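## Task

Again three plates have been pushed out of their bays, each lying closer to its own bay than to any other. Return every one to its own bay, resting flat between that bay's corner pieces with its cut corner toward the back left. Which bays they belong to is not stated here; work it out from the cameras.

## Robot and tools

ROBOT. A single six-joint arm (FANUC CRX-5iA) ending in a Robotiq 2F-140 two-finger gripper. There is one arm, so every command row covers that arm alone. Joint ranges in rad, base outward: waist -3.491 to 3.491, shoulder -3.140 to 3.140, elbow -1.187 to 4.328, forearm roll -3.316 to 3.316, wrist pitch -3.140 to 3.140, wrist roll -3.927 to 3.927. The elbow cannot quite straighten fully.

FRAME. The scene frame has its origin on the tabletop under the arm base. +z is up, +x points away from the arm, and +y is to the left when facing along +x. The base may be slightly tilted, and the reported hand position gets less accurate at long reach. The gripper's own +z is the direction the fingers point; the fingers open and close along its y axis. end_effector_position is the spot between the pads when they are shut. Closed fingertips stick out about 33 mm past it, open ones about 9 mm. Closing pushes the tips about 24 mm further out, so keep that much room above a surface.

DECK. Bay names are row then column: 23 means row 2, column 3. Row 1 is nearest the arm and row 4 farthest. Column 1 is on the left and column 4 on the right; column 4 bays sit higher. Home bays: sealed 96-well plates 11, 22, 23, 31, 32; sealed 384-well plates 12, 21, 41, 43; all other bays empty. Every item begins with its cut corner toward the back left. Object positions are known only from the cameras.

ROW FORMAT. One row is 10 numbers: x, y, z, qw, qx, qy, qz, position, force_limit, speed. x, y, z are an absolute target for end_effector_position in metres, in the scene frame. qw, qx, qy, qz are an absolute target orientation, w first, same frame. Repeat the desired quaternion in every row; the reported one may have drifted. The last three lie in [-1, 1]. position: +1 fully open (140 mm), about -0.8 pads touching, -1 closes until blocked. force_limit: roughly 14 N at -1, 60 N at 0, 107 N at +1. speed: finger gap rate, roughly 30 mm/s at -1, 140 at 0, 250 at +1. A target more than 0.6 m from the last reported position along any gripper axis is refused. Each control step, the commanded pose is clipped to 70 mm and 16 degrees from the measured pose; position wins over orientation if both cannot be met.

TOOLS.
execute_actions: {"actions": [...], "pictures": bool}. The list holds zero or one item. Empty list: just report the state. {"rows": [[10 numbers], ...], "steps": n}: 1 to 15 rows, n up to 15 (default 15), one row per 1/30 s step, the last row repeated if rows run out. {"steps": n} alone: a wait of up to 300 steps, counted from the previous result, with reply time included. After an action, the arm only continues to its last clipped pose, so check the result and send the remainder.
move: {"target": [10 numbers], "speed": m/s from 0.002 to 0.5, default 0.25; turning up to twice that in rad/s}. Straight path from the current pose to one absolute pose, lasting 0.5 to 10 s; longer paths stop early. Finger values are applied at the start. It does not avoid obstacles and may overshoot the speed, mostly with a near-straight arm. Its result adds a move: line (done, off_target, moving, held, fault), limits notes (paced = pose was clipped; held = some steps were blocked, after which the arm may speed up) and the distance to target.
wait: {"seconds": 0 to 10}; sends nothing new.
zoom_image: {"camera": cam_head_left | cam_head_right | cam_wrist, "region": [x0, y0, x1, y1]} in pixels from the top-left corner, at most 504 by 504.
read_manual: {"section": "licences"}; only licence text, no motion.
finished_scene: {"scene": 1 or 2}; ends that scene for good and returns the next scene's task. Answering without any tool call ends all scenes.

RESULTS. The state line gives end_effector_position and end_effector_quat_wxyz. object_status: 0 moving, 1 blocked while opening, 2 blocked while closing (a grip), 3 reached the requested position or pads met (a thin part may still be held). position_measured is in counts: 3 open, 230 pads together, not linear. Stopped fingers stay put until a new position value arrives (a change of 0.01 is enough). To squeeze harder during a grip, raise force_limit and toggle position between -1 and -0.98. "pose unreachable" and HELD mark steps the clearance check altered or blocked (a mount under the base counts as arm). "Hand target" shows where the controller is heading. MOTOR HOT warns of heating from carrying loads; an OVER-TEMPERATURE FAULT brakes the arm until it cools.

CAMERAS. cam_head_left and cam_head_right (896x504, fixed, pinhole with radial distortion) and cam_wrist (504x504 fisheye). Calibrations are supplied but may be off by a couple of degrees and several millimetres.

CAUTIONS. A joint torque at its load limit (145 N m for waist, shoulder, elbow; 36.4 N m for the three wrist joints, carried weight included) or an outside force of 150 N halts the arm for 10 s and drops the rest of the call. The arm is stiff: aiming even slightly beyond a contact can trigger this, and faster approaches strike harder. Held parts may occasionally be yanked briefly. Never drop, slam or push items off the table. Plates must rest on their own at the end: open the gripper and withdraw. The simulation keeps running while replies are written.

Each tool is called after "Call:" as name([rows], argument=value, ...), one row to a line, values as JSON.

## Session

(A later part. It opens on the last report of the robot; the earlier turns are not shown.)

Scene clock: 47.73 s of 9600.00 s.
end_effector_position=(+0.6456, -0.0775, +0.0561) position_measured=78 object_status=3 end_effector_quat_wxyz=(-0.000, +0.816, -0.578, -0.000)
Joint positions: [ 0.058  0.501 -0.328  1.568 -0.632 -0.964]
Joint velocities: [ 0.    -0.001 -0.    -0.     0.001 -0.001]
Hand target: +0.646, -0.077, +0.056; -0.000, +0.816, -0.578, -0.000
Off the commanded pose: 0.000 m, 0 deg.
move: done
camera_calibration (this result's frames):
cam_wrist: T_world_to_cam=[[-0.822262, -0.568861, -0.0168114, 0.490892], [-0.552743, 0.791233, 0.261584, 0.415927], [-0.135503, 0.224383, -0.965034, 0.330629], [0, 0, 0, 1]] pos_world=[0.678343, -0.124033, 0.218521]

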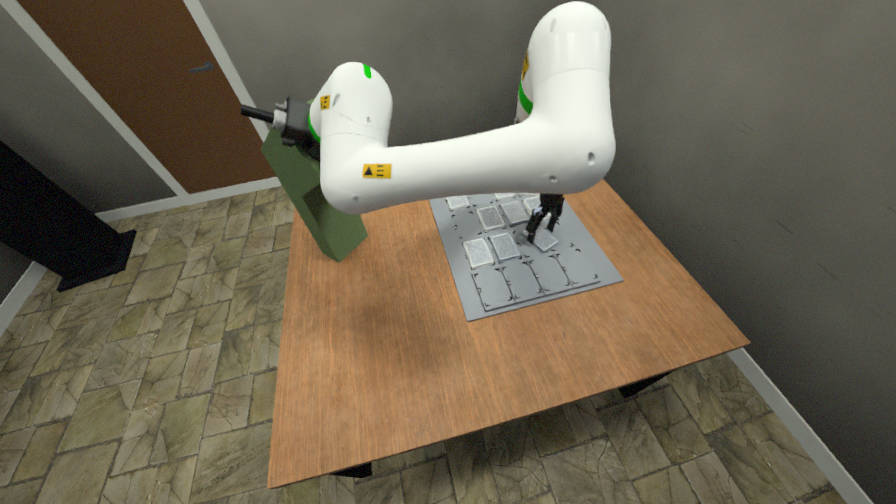

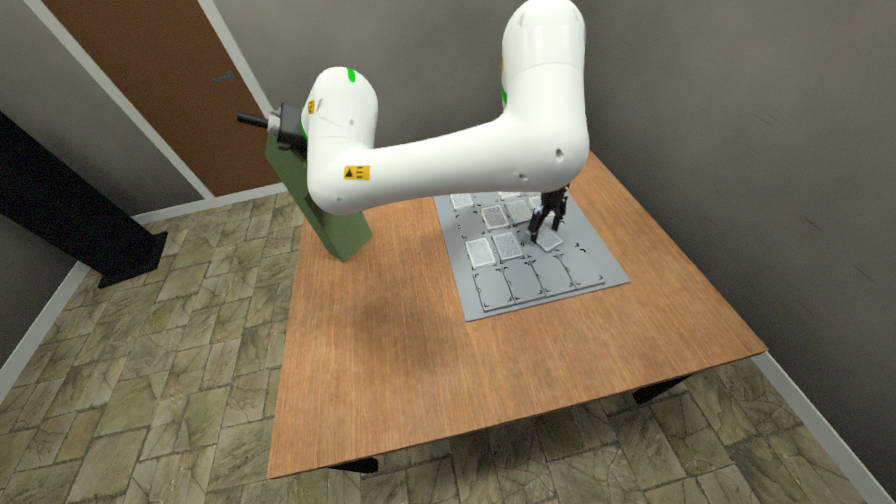

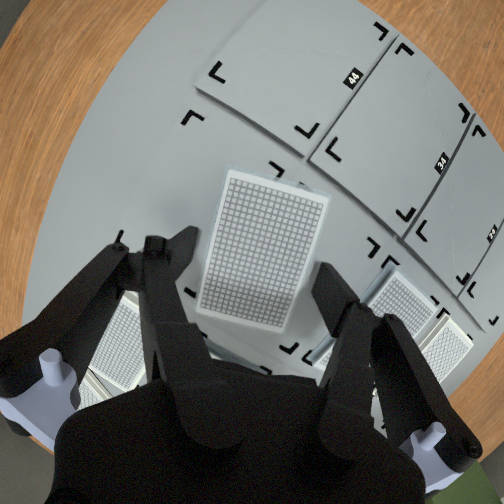

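Call:
move(target=[0.6460, -0.0780, 0.0432, 0.0041, 0.8158, -0.5781, -0.0168, 0.4, -0.3, -1], speed=0.02)

Call:
move(target=[0.6460, -0.0780, 0.0432, 0.0041, 0.8158, -0.5781, -0.0168, -1, -0.3, -1], speed=0.01)

Call:
zoom_image(camera="cam_wrist", region=[165, 150, 365, 350])

Scene clock: 54.73 s of 9600.00 s.
end_effector_position=(+0.6461, -0.0780, +0.0432) position_measured=78 object_status=3 end_effector_quat_wxyz=(+0.004, +0.816, -0.578, -0.017)
Joint positions: [ 0.062  0.533 -0.275  1.478 -0.633 -0.882]
Joint velocities: [ 0.002  0.001  0.001 -0.005 -0.002  0.003]
Hand target: +0.646, -0.078, +0.043; +0.004, +0.816, -0.578, -0.017
Off the commanded pose: 0.000 m, 0 deg.
After step 90, 2.90 s passed at rest.
move: done
camera_calibration (this result's frames):
cam_wrist: T_world_to_cam=[[-0.822804, -0.568321, 0.00231486, 0.490336], [-0.543506, 0.788055, 0.289084, 0.412596], [-0.166117, 0.236601, -0.957301, 0.338808], [0, 0, 0, 1]] pos_world=[0.68398, -0.126643, 0.203932]

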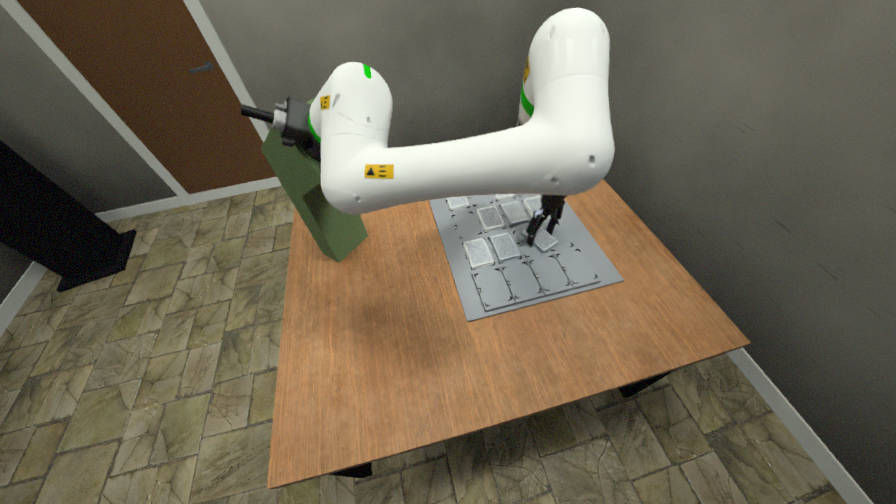

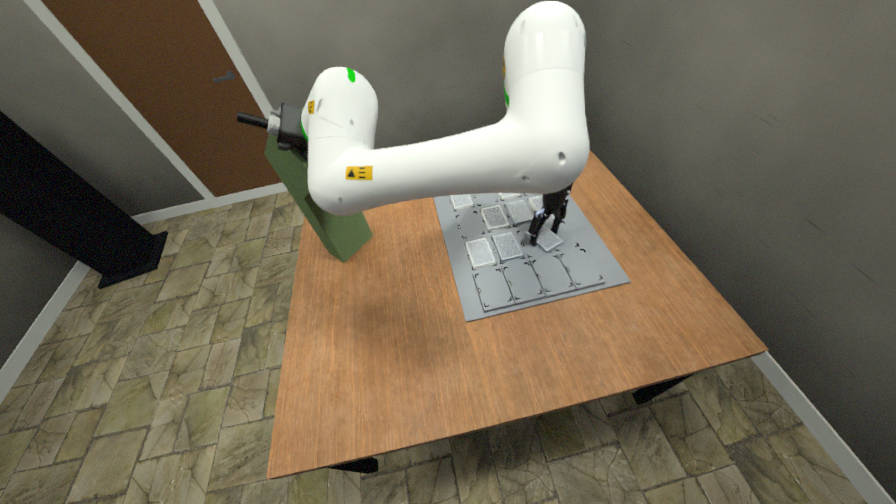

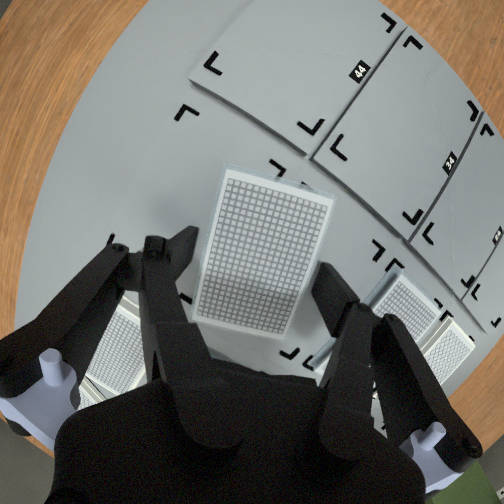

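Scene clock: 55.57 s of 9600.00 s.
end_effector_position=(+0.6460, -0.0780, +0.0432) position_measured=107 object_status=2 end_effector_quat_wxyz=(+0.004, +0.816, -0.578, -0.017)
Joint positions: [ 0.062  0.533 -0.275  1.477 -0.633 -0.881]
Joint velocities: [-0.    -0.001 -0.     0.001  0.001 -0.   ]
Hand target: +0.646, -0.078, +0.043; +0.004, +0.816, -0.578, -0.017
Off the commanded pose: 0.000 m, 0 deg.
move: done
camera_calibration (this result's frames):
cam_wrist: T_world_to_cam=[[-0.822781, -0.568353, 0.00239651, 0.49028], [-0.543496, 0.788015, 0.289213, 0.412553], [-0.166264, 0.236656, -0.957262, 0.338883], [0, 0, 0, 1]] pos_world=[0.683958, -0.126645, 0.203909]

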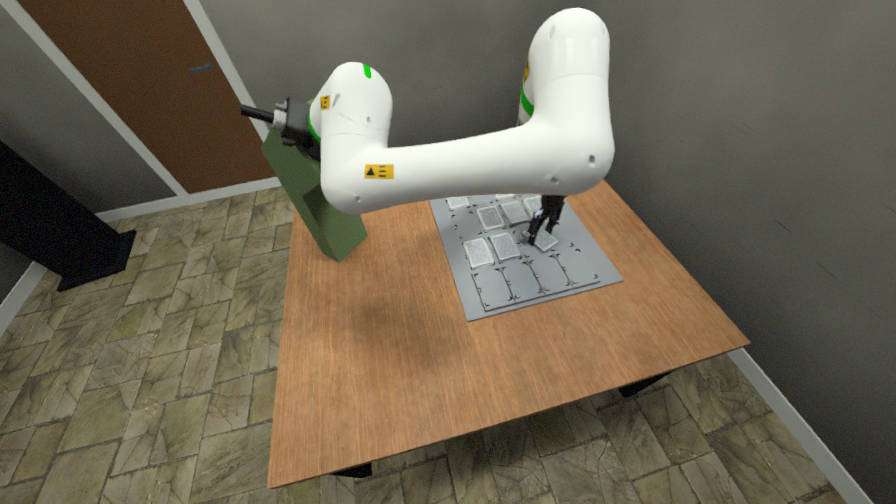

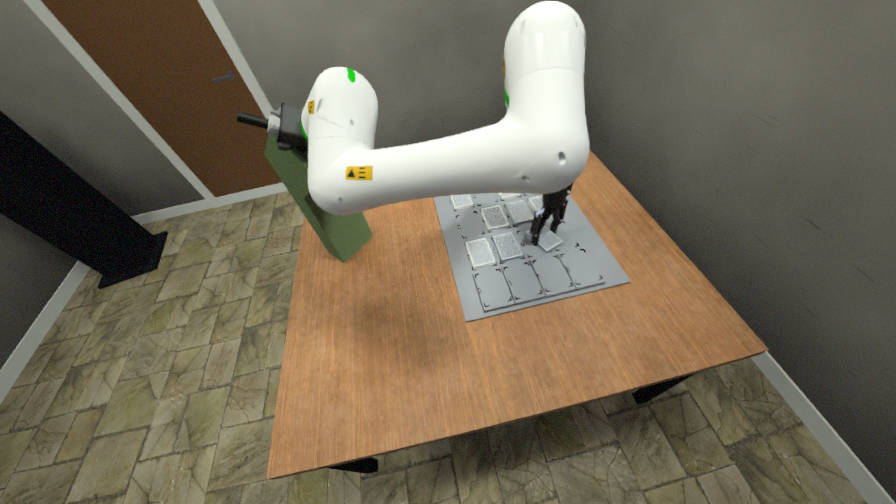

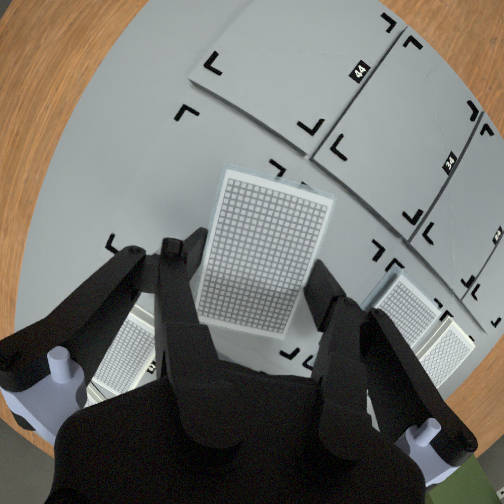

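Region (165, 150, 365, 350) of cam_wrist's 504x504 image, scaled by 2.520, with more detail than that image has.

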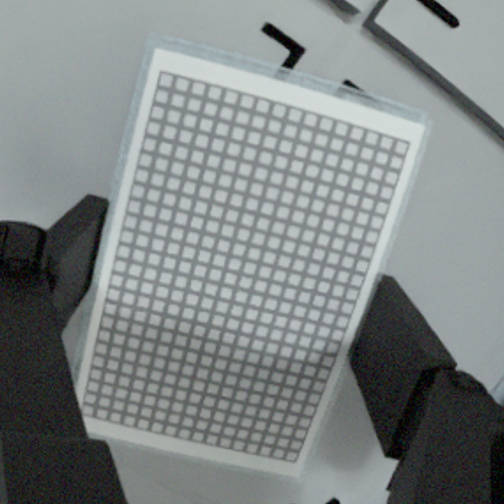

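Call:
move(target=[0.6460, -0.0780, 0.051, 0.0041, 0.8158, -0.5781, -0.0168, -1, -0.3, -1], speed=0.02)

Call:
move(target=[0.6052, -0.0780, 0.048, 0, 0.7074, -0.7068, 0, -1, -0.3, -1], speed=0.1)

Call:
zoom_image(camera="cam_wrist", region=[165, 150, 365, 350])

Call:
zoom_image(camera="cam_wrist", region=[210, 145, 350, 225])

Scene clock: 57.67 s of 9600.00 s.
end_effector_position=(+0.6460, -0.0780, +0.0510) position_measured=107 object_status=2 end_effector_quat_wxyz=(+0.004, +0.816, -0.578, -0.017)
Joint positions: [ 0.072  0.518 -0.285  1.465 -0.641 -0.875]
Joint velocities: [ 0.001 -0.001  0.     0.    -0.001 -0.   ]
Hand target: +0.646, -0.078, +0.051; +0.004, +0.816, -0.578, -0.017
Off the commanded pose: 0.000 m, 0 deg.
move: done
camera_calibration (this result's frames):
cam_wrist: T_world_to_cam=[[-0.822761, -0.568383, 0.00242201, 0.490182], [-0.543512, 0.787992, 0.289247, 0.410274], [-0.166312, 0.236665, -0.957251, 0.346351], [0, 0, 0, 1]] pos_world=[0.683893, -0.12665, 0.211687]

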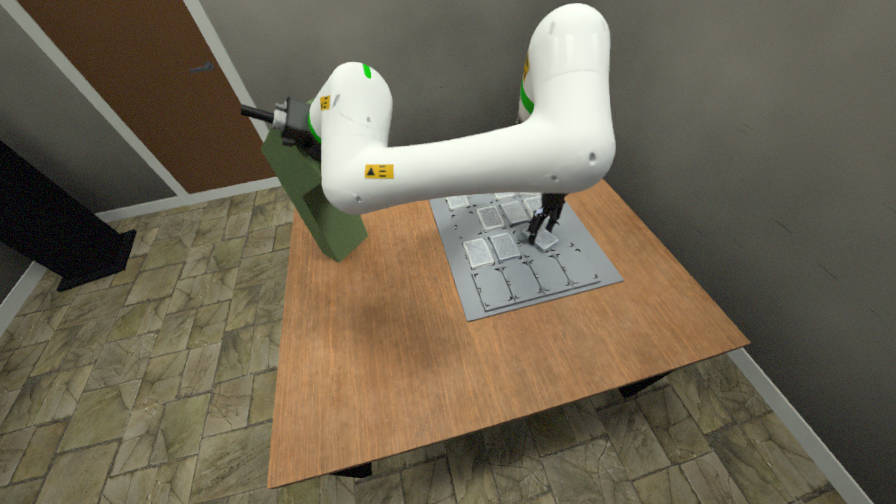

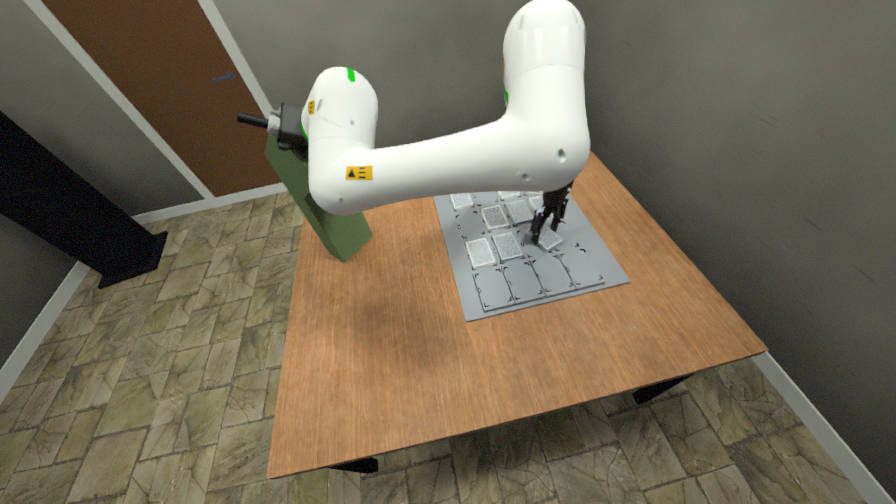

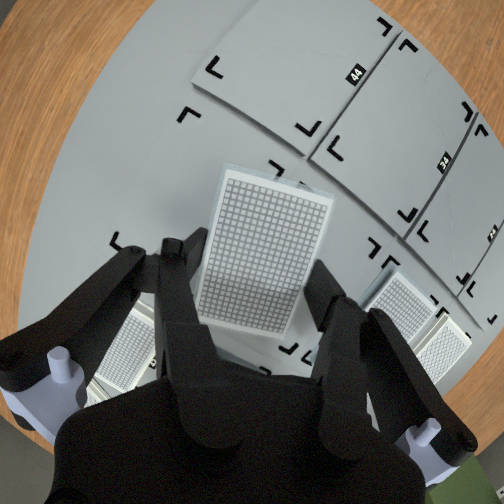

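Scene clock: 59.67 s of 9600.00 s.
end_effector_position=(+0.6051, -0.0780, +0.0480) position_measured=107 object_status=2 end_effector_quat_wxyz=(+0.000, +0.707, -0.707, -0.000)
Joint positions: [-0.005  0.478 -0.43   1.731 -0.597 -1.442]
Joint velocities: [-0.003 -0.    -0.002  0.008 -0.001 -0.007]
Hand target: +0.605, -0.078, +0.048; +0.000, +0.707, -0.707, -0.000
Off the commanded pose: 0.000 m, 0 deg.
move: done
camera_calibration (this result's frames):
cam_wrist: T_world_to_cam=[[-0.964198, -0.264677, -0.0163838, 0.566712], [-0.259609, 0.929529, 0.261877, 0.229437], [-0.0540835, 0.256755, -0.964962, 0.270674], [0, 0, 0, 1]] pos_world=[0.620625, -0.13277, 0.210391]

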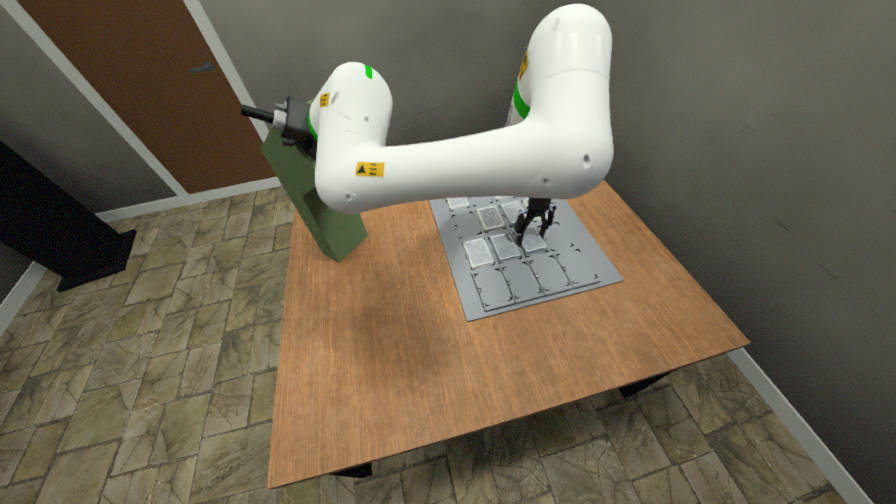

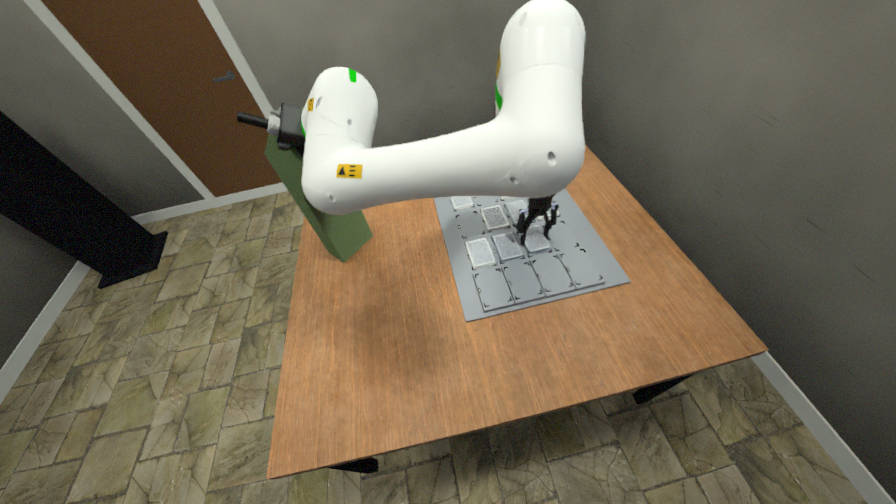

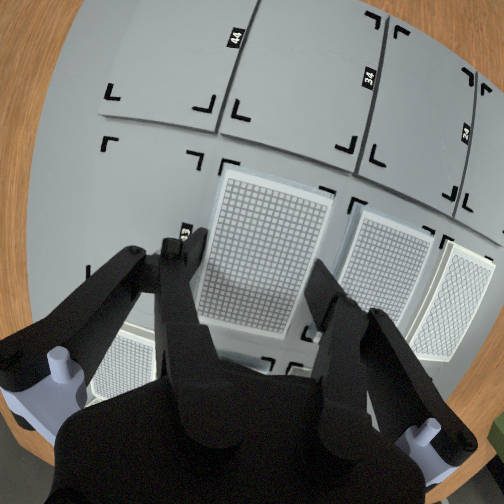

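Region (165, 150, 365, 350) of cam_wrist's 504x504 image, scaled by 2.520, with more detail than that image has.

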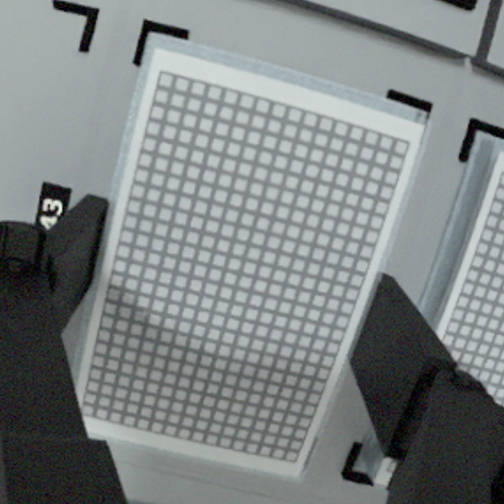

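Region (210, 145, 350, 225) of cam_wrist's 504x504 image, scaled by 3.600, with more detail than that image has; it fills the top 288 rows of this view, and the rest is white.

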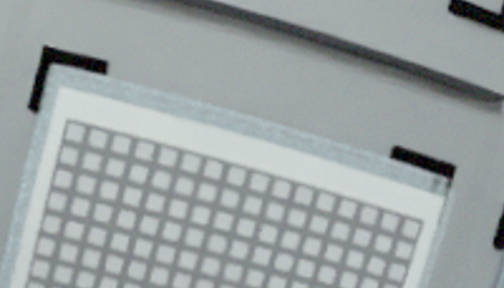

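Call:
execute_actions(actions=[])

Call:
zoom_image(camera="cam_wrist", region=[185, 280, 325, 360])

Call:
zoom_image(camera="cam_wrist", region=[210, 145, 350, 225])

Scene clock: 63.03 s of 9600.00 s.
end_effector_position=(+0.6050, -0.0780, +0.0480) position_measured=107 object_status=2 end_effector_quat_wxyz=(+0.000, +0.707, -0.707, -0.000)
Joint positions: [-0.005  0.478 -0.43   1.731 -0.597 -1.443]
Joint velocities: [-0.    -0.    -0.001  0.001  0.001  0.   ]
Hand target: +0.605, -0.078, +0.048; +0.000, +0.707, -0.707, -0.000
Off the commanded pose: 0.000 m, 0 deg.
Steps of this call (steps 1 to 90: nothing new was sent; then 0.37 s passed at rest). Readings (end_effector_position | what the end effector reports):
1: (+0.6051, -0.0780, +0.0480) | position_measured=107 object_status=2
2: (+0.6051, -0.0780, +0.0480) | position_measured=107 object_status=2
4: (+0.6050, -0.0780, +0.0480) | position_measured=107 object_status=2
8: (+0.6050, -0.0780, +0.0480) | position_measured=107 object_status=2
90: the state above
camera_calibration (this result's frames):
cam_wrist: T_world_to_cam=[[-0.964213, -0.264617, -0.0164582, 0.566716], [-0.259573, 0.92955, 0.261836, 0.229419], [-0.0539876, 0.256738, -0.964972, 0.270611], [0, 0, 0, 1]] pos_world=[0.620595, -0.13277, 0.210389]

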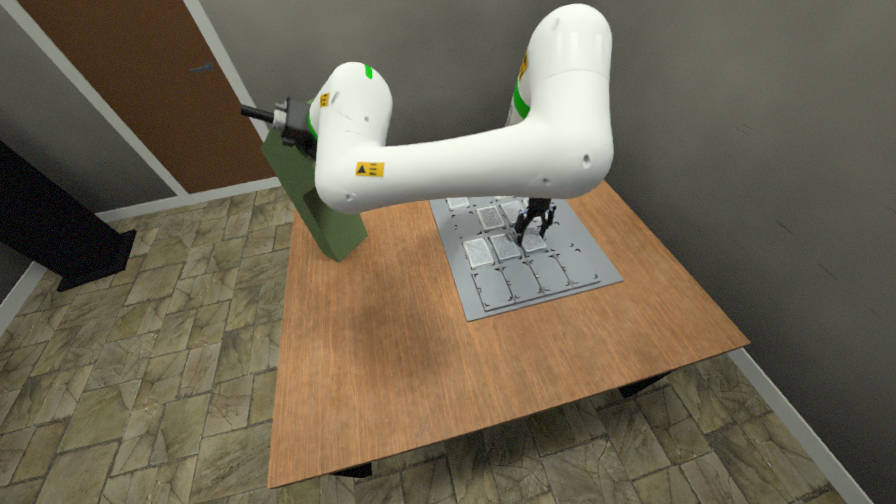

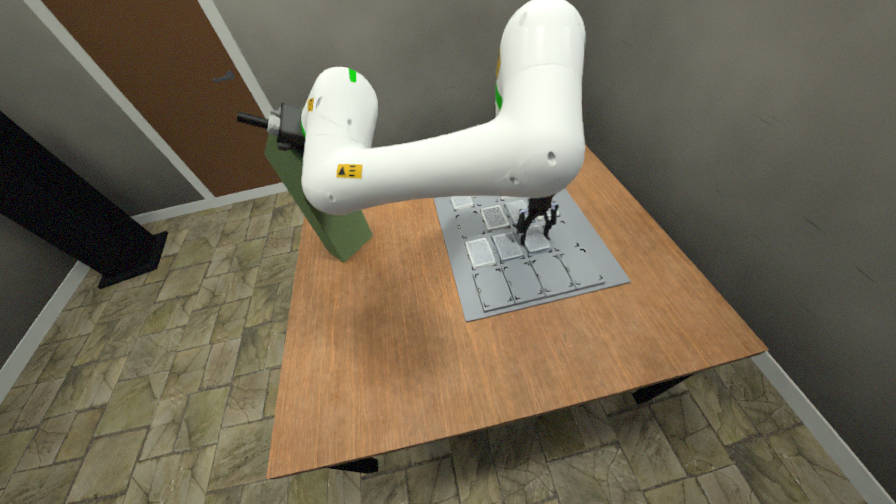

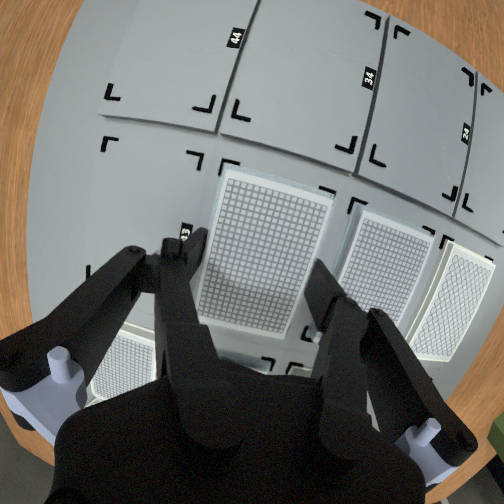

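Region (185, 280, 325, 360) of cam_wrist's 504x504 image, scaled by 3.600, with more detail than that image has; it fills the top 288 rows of this view, and the rest is white.

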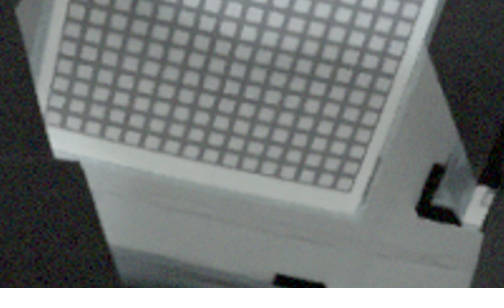

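Region (210, 145, 350, 225) of cam_wrist's 504x504 image, scaled by 3.600, with more detail than that image has; it fills the top 288 rows of this view, and the rest is white.

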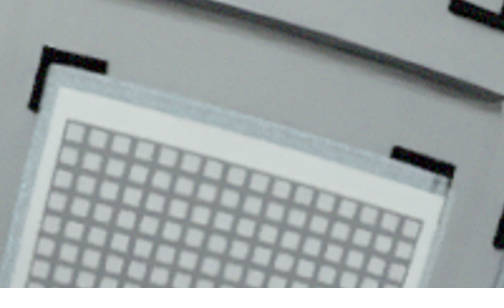

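Call:
move(target=[0.6067, -0.0795, 0.0465, 0.0006, 0.7056, -0.7086, -0.0105, -1, -0.3, -1], speed=0.01)

Call:
zoom_image(camera="cam_wrist", region=[210, 145, 350, 225])

Call:
zoom_image(camera="cam_wrist", region=[185, 280, 325, 360])

Scene clock: 70.77 s of 9600.00 s.
end_effector_position=(+0.6067, -0.0795, +0.0465) position_measured=107 object_status=2 end_effector_quat_wxyz=(+0.001, +0.706, -0.709, -0.010)
Joint positions: [ 0.002  0.479 -0.411  1.669 -0.588 -1.391]
Joint velocities: [ 0.001  0.001  0.001 -0.002  0.001  0.002]
Hand target: +0.607, -0.080, +0.047; +0.001, +0.706, -0.709, -0.010
Off the commanded pose: 0.000 m, 0 deg.
After step 90, 3.43 s passed at rest.
move: done
camera_calibration (this result's frames):
cam_wrist: T_world_to_cam=[[-0.965738, -0.259463, -0.00540594, 0.568737], [-0.250655, 0.927149, 0.278509, 0.225295], [-0.0672506, 0.270321, -0.960419, 0.278613], [0, 0, 0, 1]] pos_world=[0.624459, -0.136631, 0.207913]

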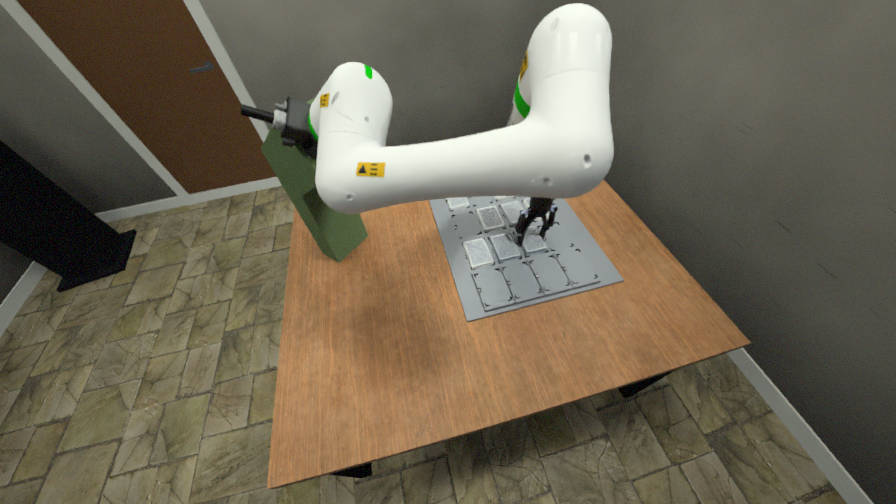

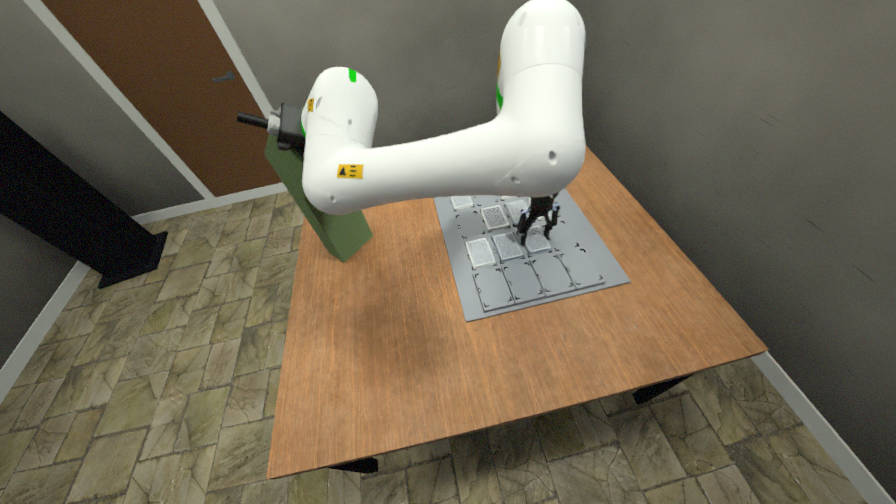

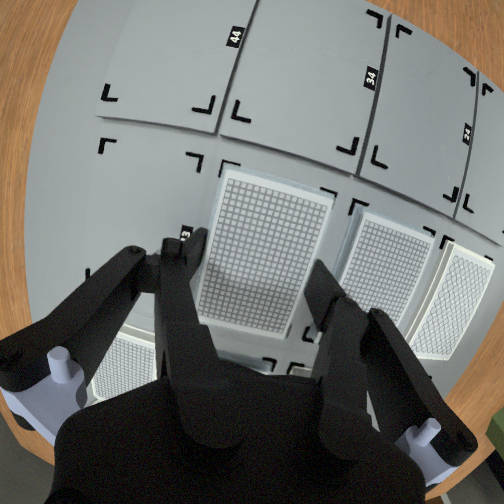

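Region (210, 145, 350, 225) of cam_wrist's 504x504 image, scaled by 3.600, with more detail than that image has; it fills the top 288 rows of this view, and the rest is white.

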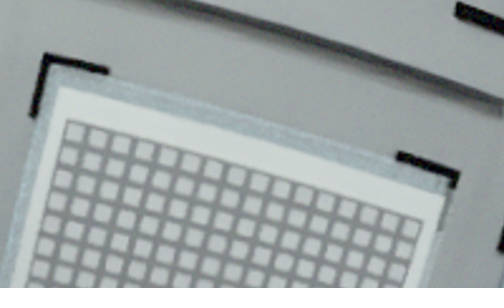

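Region (185, 280, 325, 360) of cam_wrist's 504x504 image, scaled by 3.600, with more detail than that image has; it fills the top 288 rows of this view, and the rest is white.

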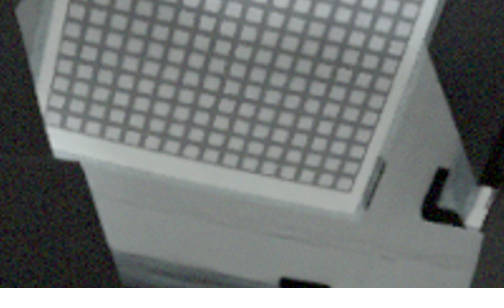

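Call:
move(target=[0.6064, -0.0790, 0.0450, 0.0006, 0.7056, -0.7086, -0.0105, -1, -0.3, -1], speed=0.004)

Call:
zoom_image(camera="cam_wrist", region=[210, 145, 350, 225])

Call:
zoom_image(camera="cam_wrist", region=[185, 280, 325, 360])

Scene clock: 75.57 s of 9600.00 s.
end_effector_position=(+0.6064, -0.0790, +0.0450) position_measured=107 object_status=2 end_effector_quat_wxyz=(+0.001, +0.706, -0.709, -0.011)
Joint positions: [-0.     0.483 -0.41   1.673 -0.587 -1.394]
Joint velocities: [ 0.  0.  0.  0. -0. -0.]
Hand target: +0.606, -0.079, +0.045; +0.001, +0.706, -0.709, -0.011
Off the commanded pose: 0.000 m, 0 deg.
After step 90, 1.10 s passed at rest.
move: done
camera_calibration (this result's frames):
cam_wrist: T_world_to_cam=[[-0.965731, -0.259492, -0.00530435, 0.568527], [-0.25065, 0.92713, 0.278574, 0.225152], [-0.06737, 0.270357, -0.9604, 0.277089], [0, 0, 0, 1]] pos_world=[0.624146, -0.13613, 0.20641]

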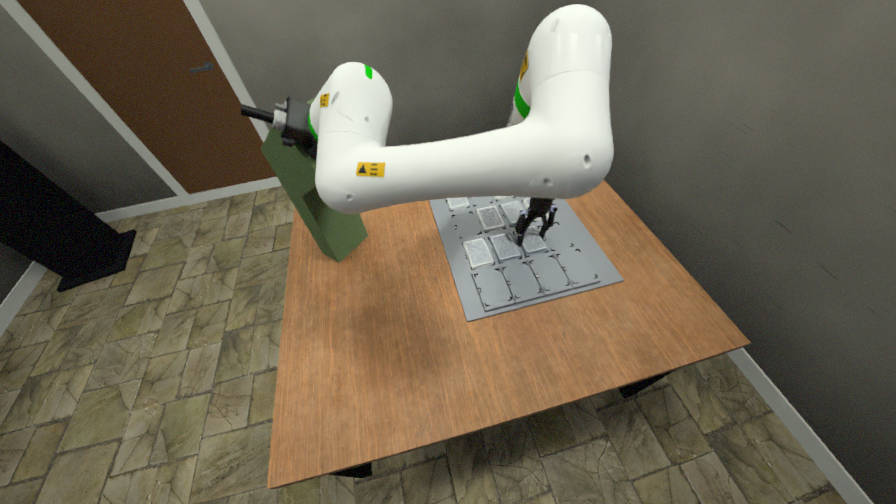

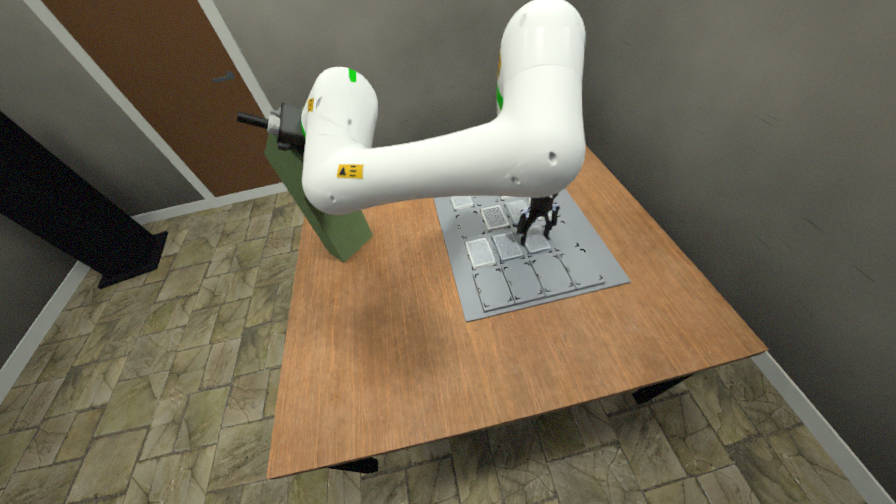

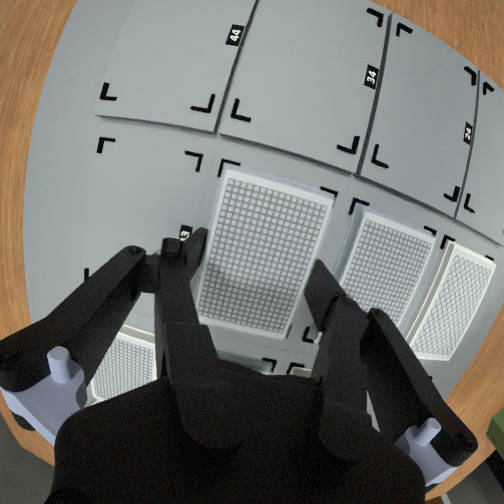

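Region (210, 145, 350, 225) of cam_wrist's 504x504 image, scaled by 3.600, with more detail than that image has; it fills the top 288 rows of this view, and the rest is white.

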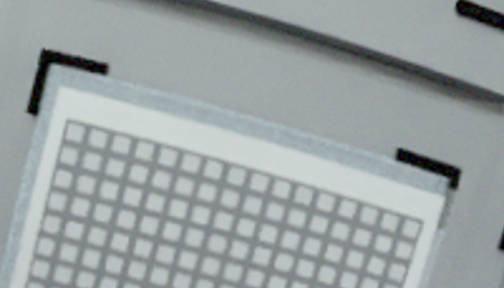

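Region (185, 280, 325, 360) of cam_wrist's 504x504 image, scaled by 3.600, with more detail than that image has; it fills the top 288 rows of this view, and the rest is white.

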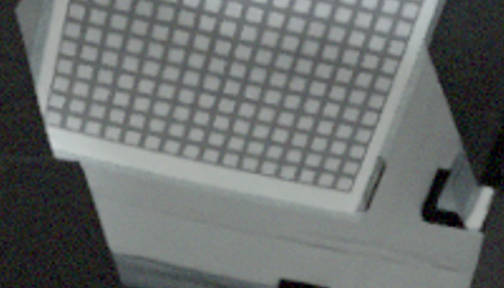

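Call:
zoom_image(camera="cam_wrist", region=[212, 150, 252, 185])

Call:
zoom_image(camera="cam_wrist", region=[310, 178, 375, 225])

Region (212, 150, 252, 185) of cam_wrist's 504x504 image, scaled by 12.600, with more detail than that image has; it fills the top 441 rows of this view, and the rest is white.

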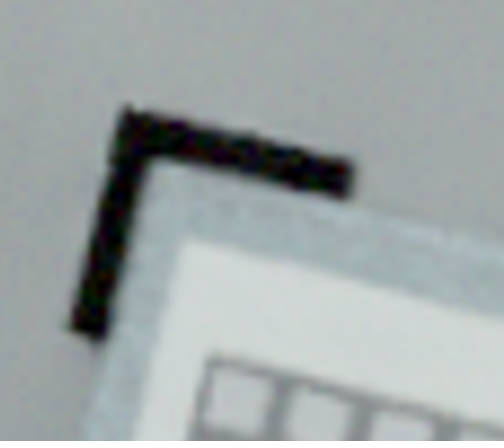

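Region (310, 178, 375, 225) of cam_wrist's 504x504 image, scaled by 7.754, with more detail than that image has.

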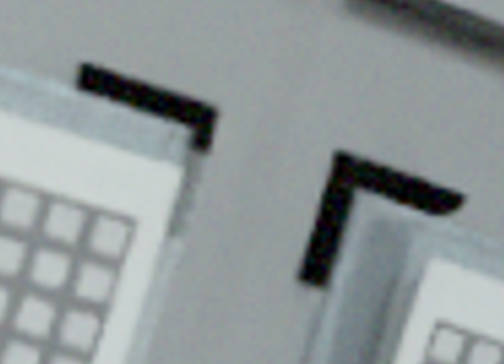

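Call:
move(target=[0.6064, -0.0790, 0.0438, 0.0006, 0.7056, -0.7086, -0.0105, -1, -0.3, -1], speed=0.003)

Call:
zoom_image(camera="cam_wrist", region=[210, 145, 350, 225])

Call:
zoom_image(camera="cam_wrist", region=[185, 280, 325, 360])

Scene clock: 77.33 s of 9600.00 s.
end_effector_position=(+0.6064, -0.0790, +0.0438) position_measured=107 object_status=2 end_effector_quat_wxyz=(+0.001, +0.706, -0.709, -0.011)
Joint positions: [-0.002  0.485 -0.408  1.676 -0.586 -1.395]
Joint velocities: [ 0.001  0.002 -0.    -0.     0.    -0.   ]
Hand target: +0.606, -0.079, +0.044; +0.001, +0.706, -0.709, -0.011
Off the commanded pose: 0.000 m, 0 deg.
move: done
camera_calibration (this result's frames):
cam_wrist: T_world_to_cam=[[-0.965731, -0.259492, -0.00530719, 0.568521], [-0.250651, 0.927131, 0.278573, 0.225487], [-0.0673671, 0.270357, -0.9604, 0.275933], [0, 0, 0, 1]] pos_world=[0.624145, -0.136129, 0.205209]

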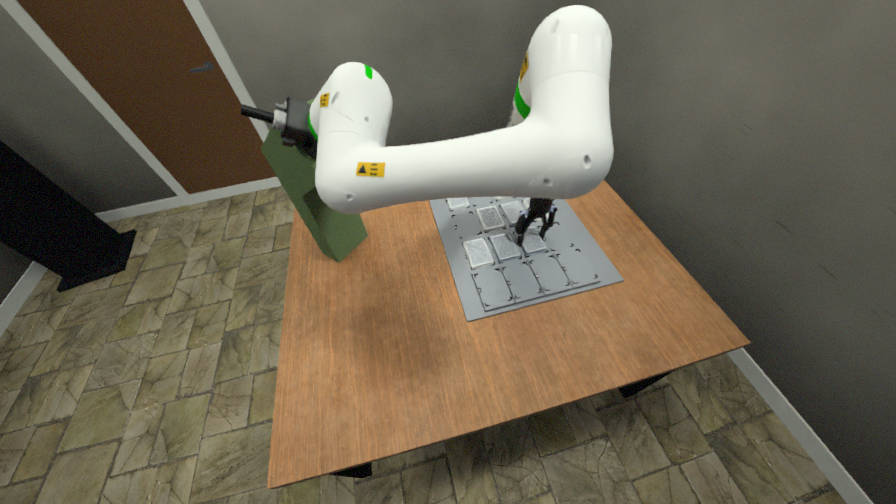

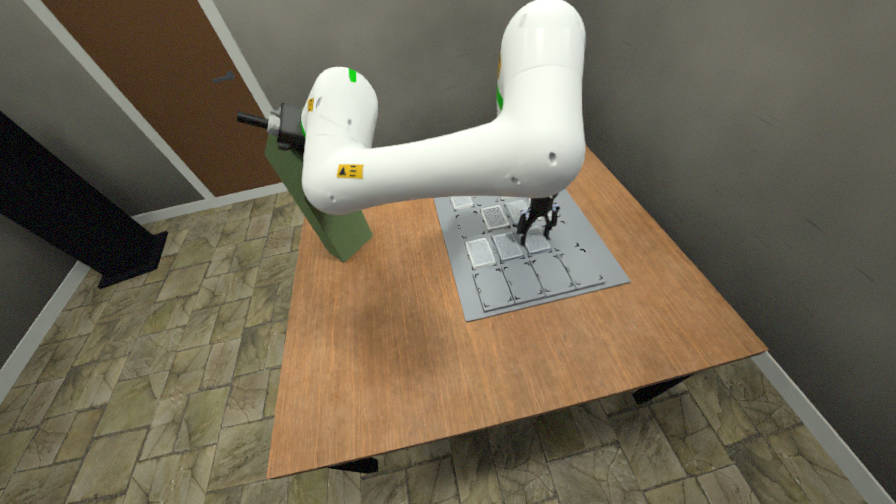

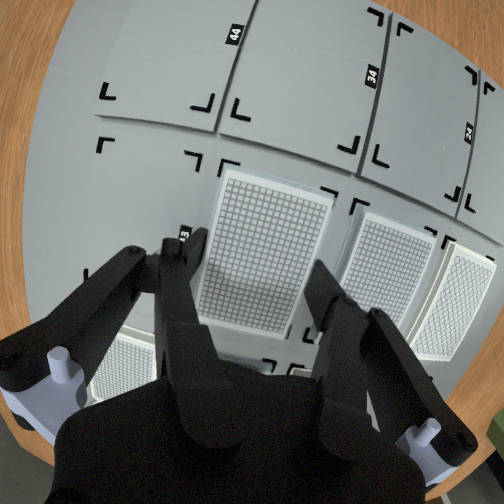

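Region (210, 145, 350, 225) of cam_wrist's 504x504 image, scaled by 3.600, with more detail than that image has; it fills the top 288 rows of this view, and the rest is white.

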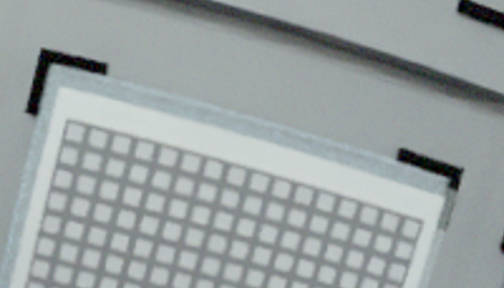

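Region (185, 280, 325, 360) of cam_wrist's 504x504 image, scaled by 3.600, with more detail than that image has; it fills the top 288 rows of this view, and the rest is white.

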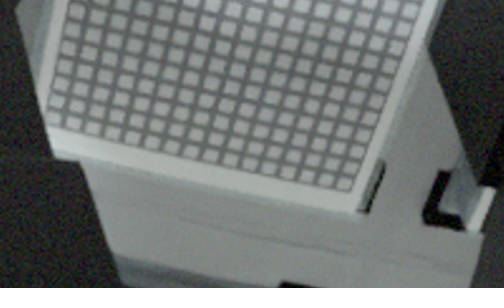

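Call:
zoom_image(camera="cam_wrist", region=[312, 180, 352, 215])

Call:
zoom_image(camera="cam_wrist", region=[212, 150, 252, 185])

Call:
zoom_image(camera="cam_wrist", region=[270, 315, 310, 350])

Region (312, 180, 352, 215) of cam_wrist's 504x504 image, scaled by 12.600, with more detail than that image has; it fills the top 441 rows of this view, and the rest is white.

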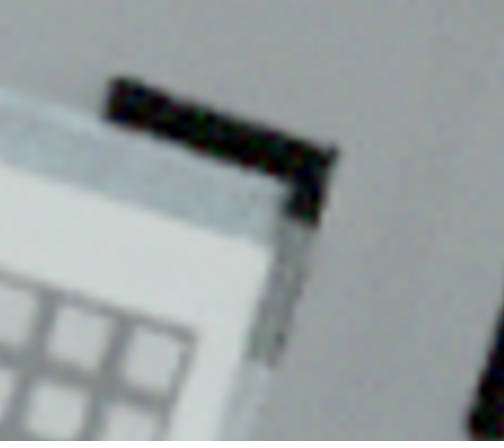

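Region (212, 150, 252, 185) of cam_wrist's 504x504 image, scaled by 12.600, with more detail than that image has; it fills the top 441 rows of this view, and the rest is white.

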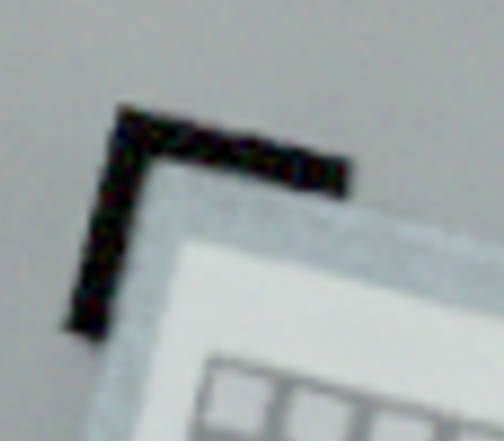

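Region (270, 315, 310, 350) of cam_wrist's 504x504 image, scaled by 12.600, with more detail than that image has; it fills the top 441 rows of this view, and the rest is white.

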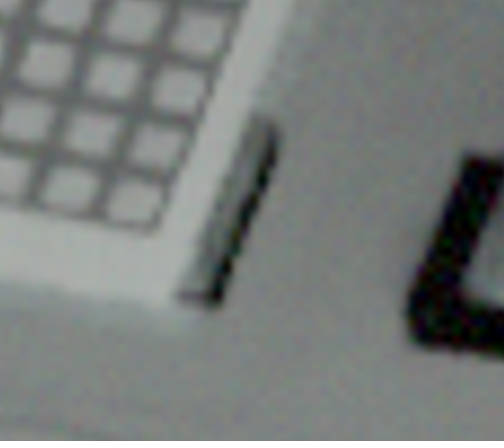

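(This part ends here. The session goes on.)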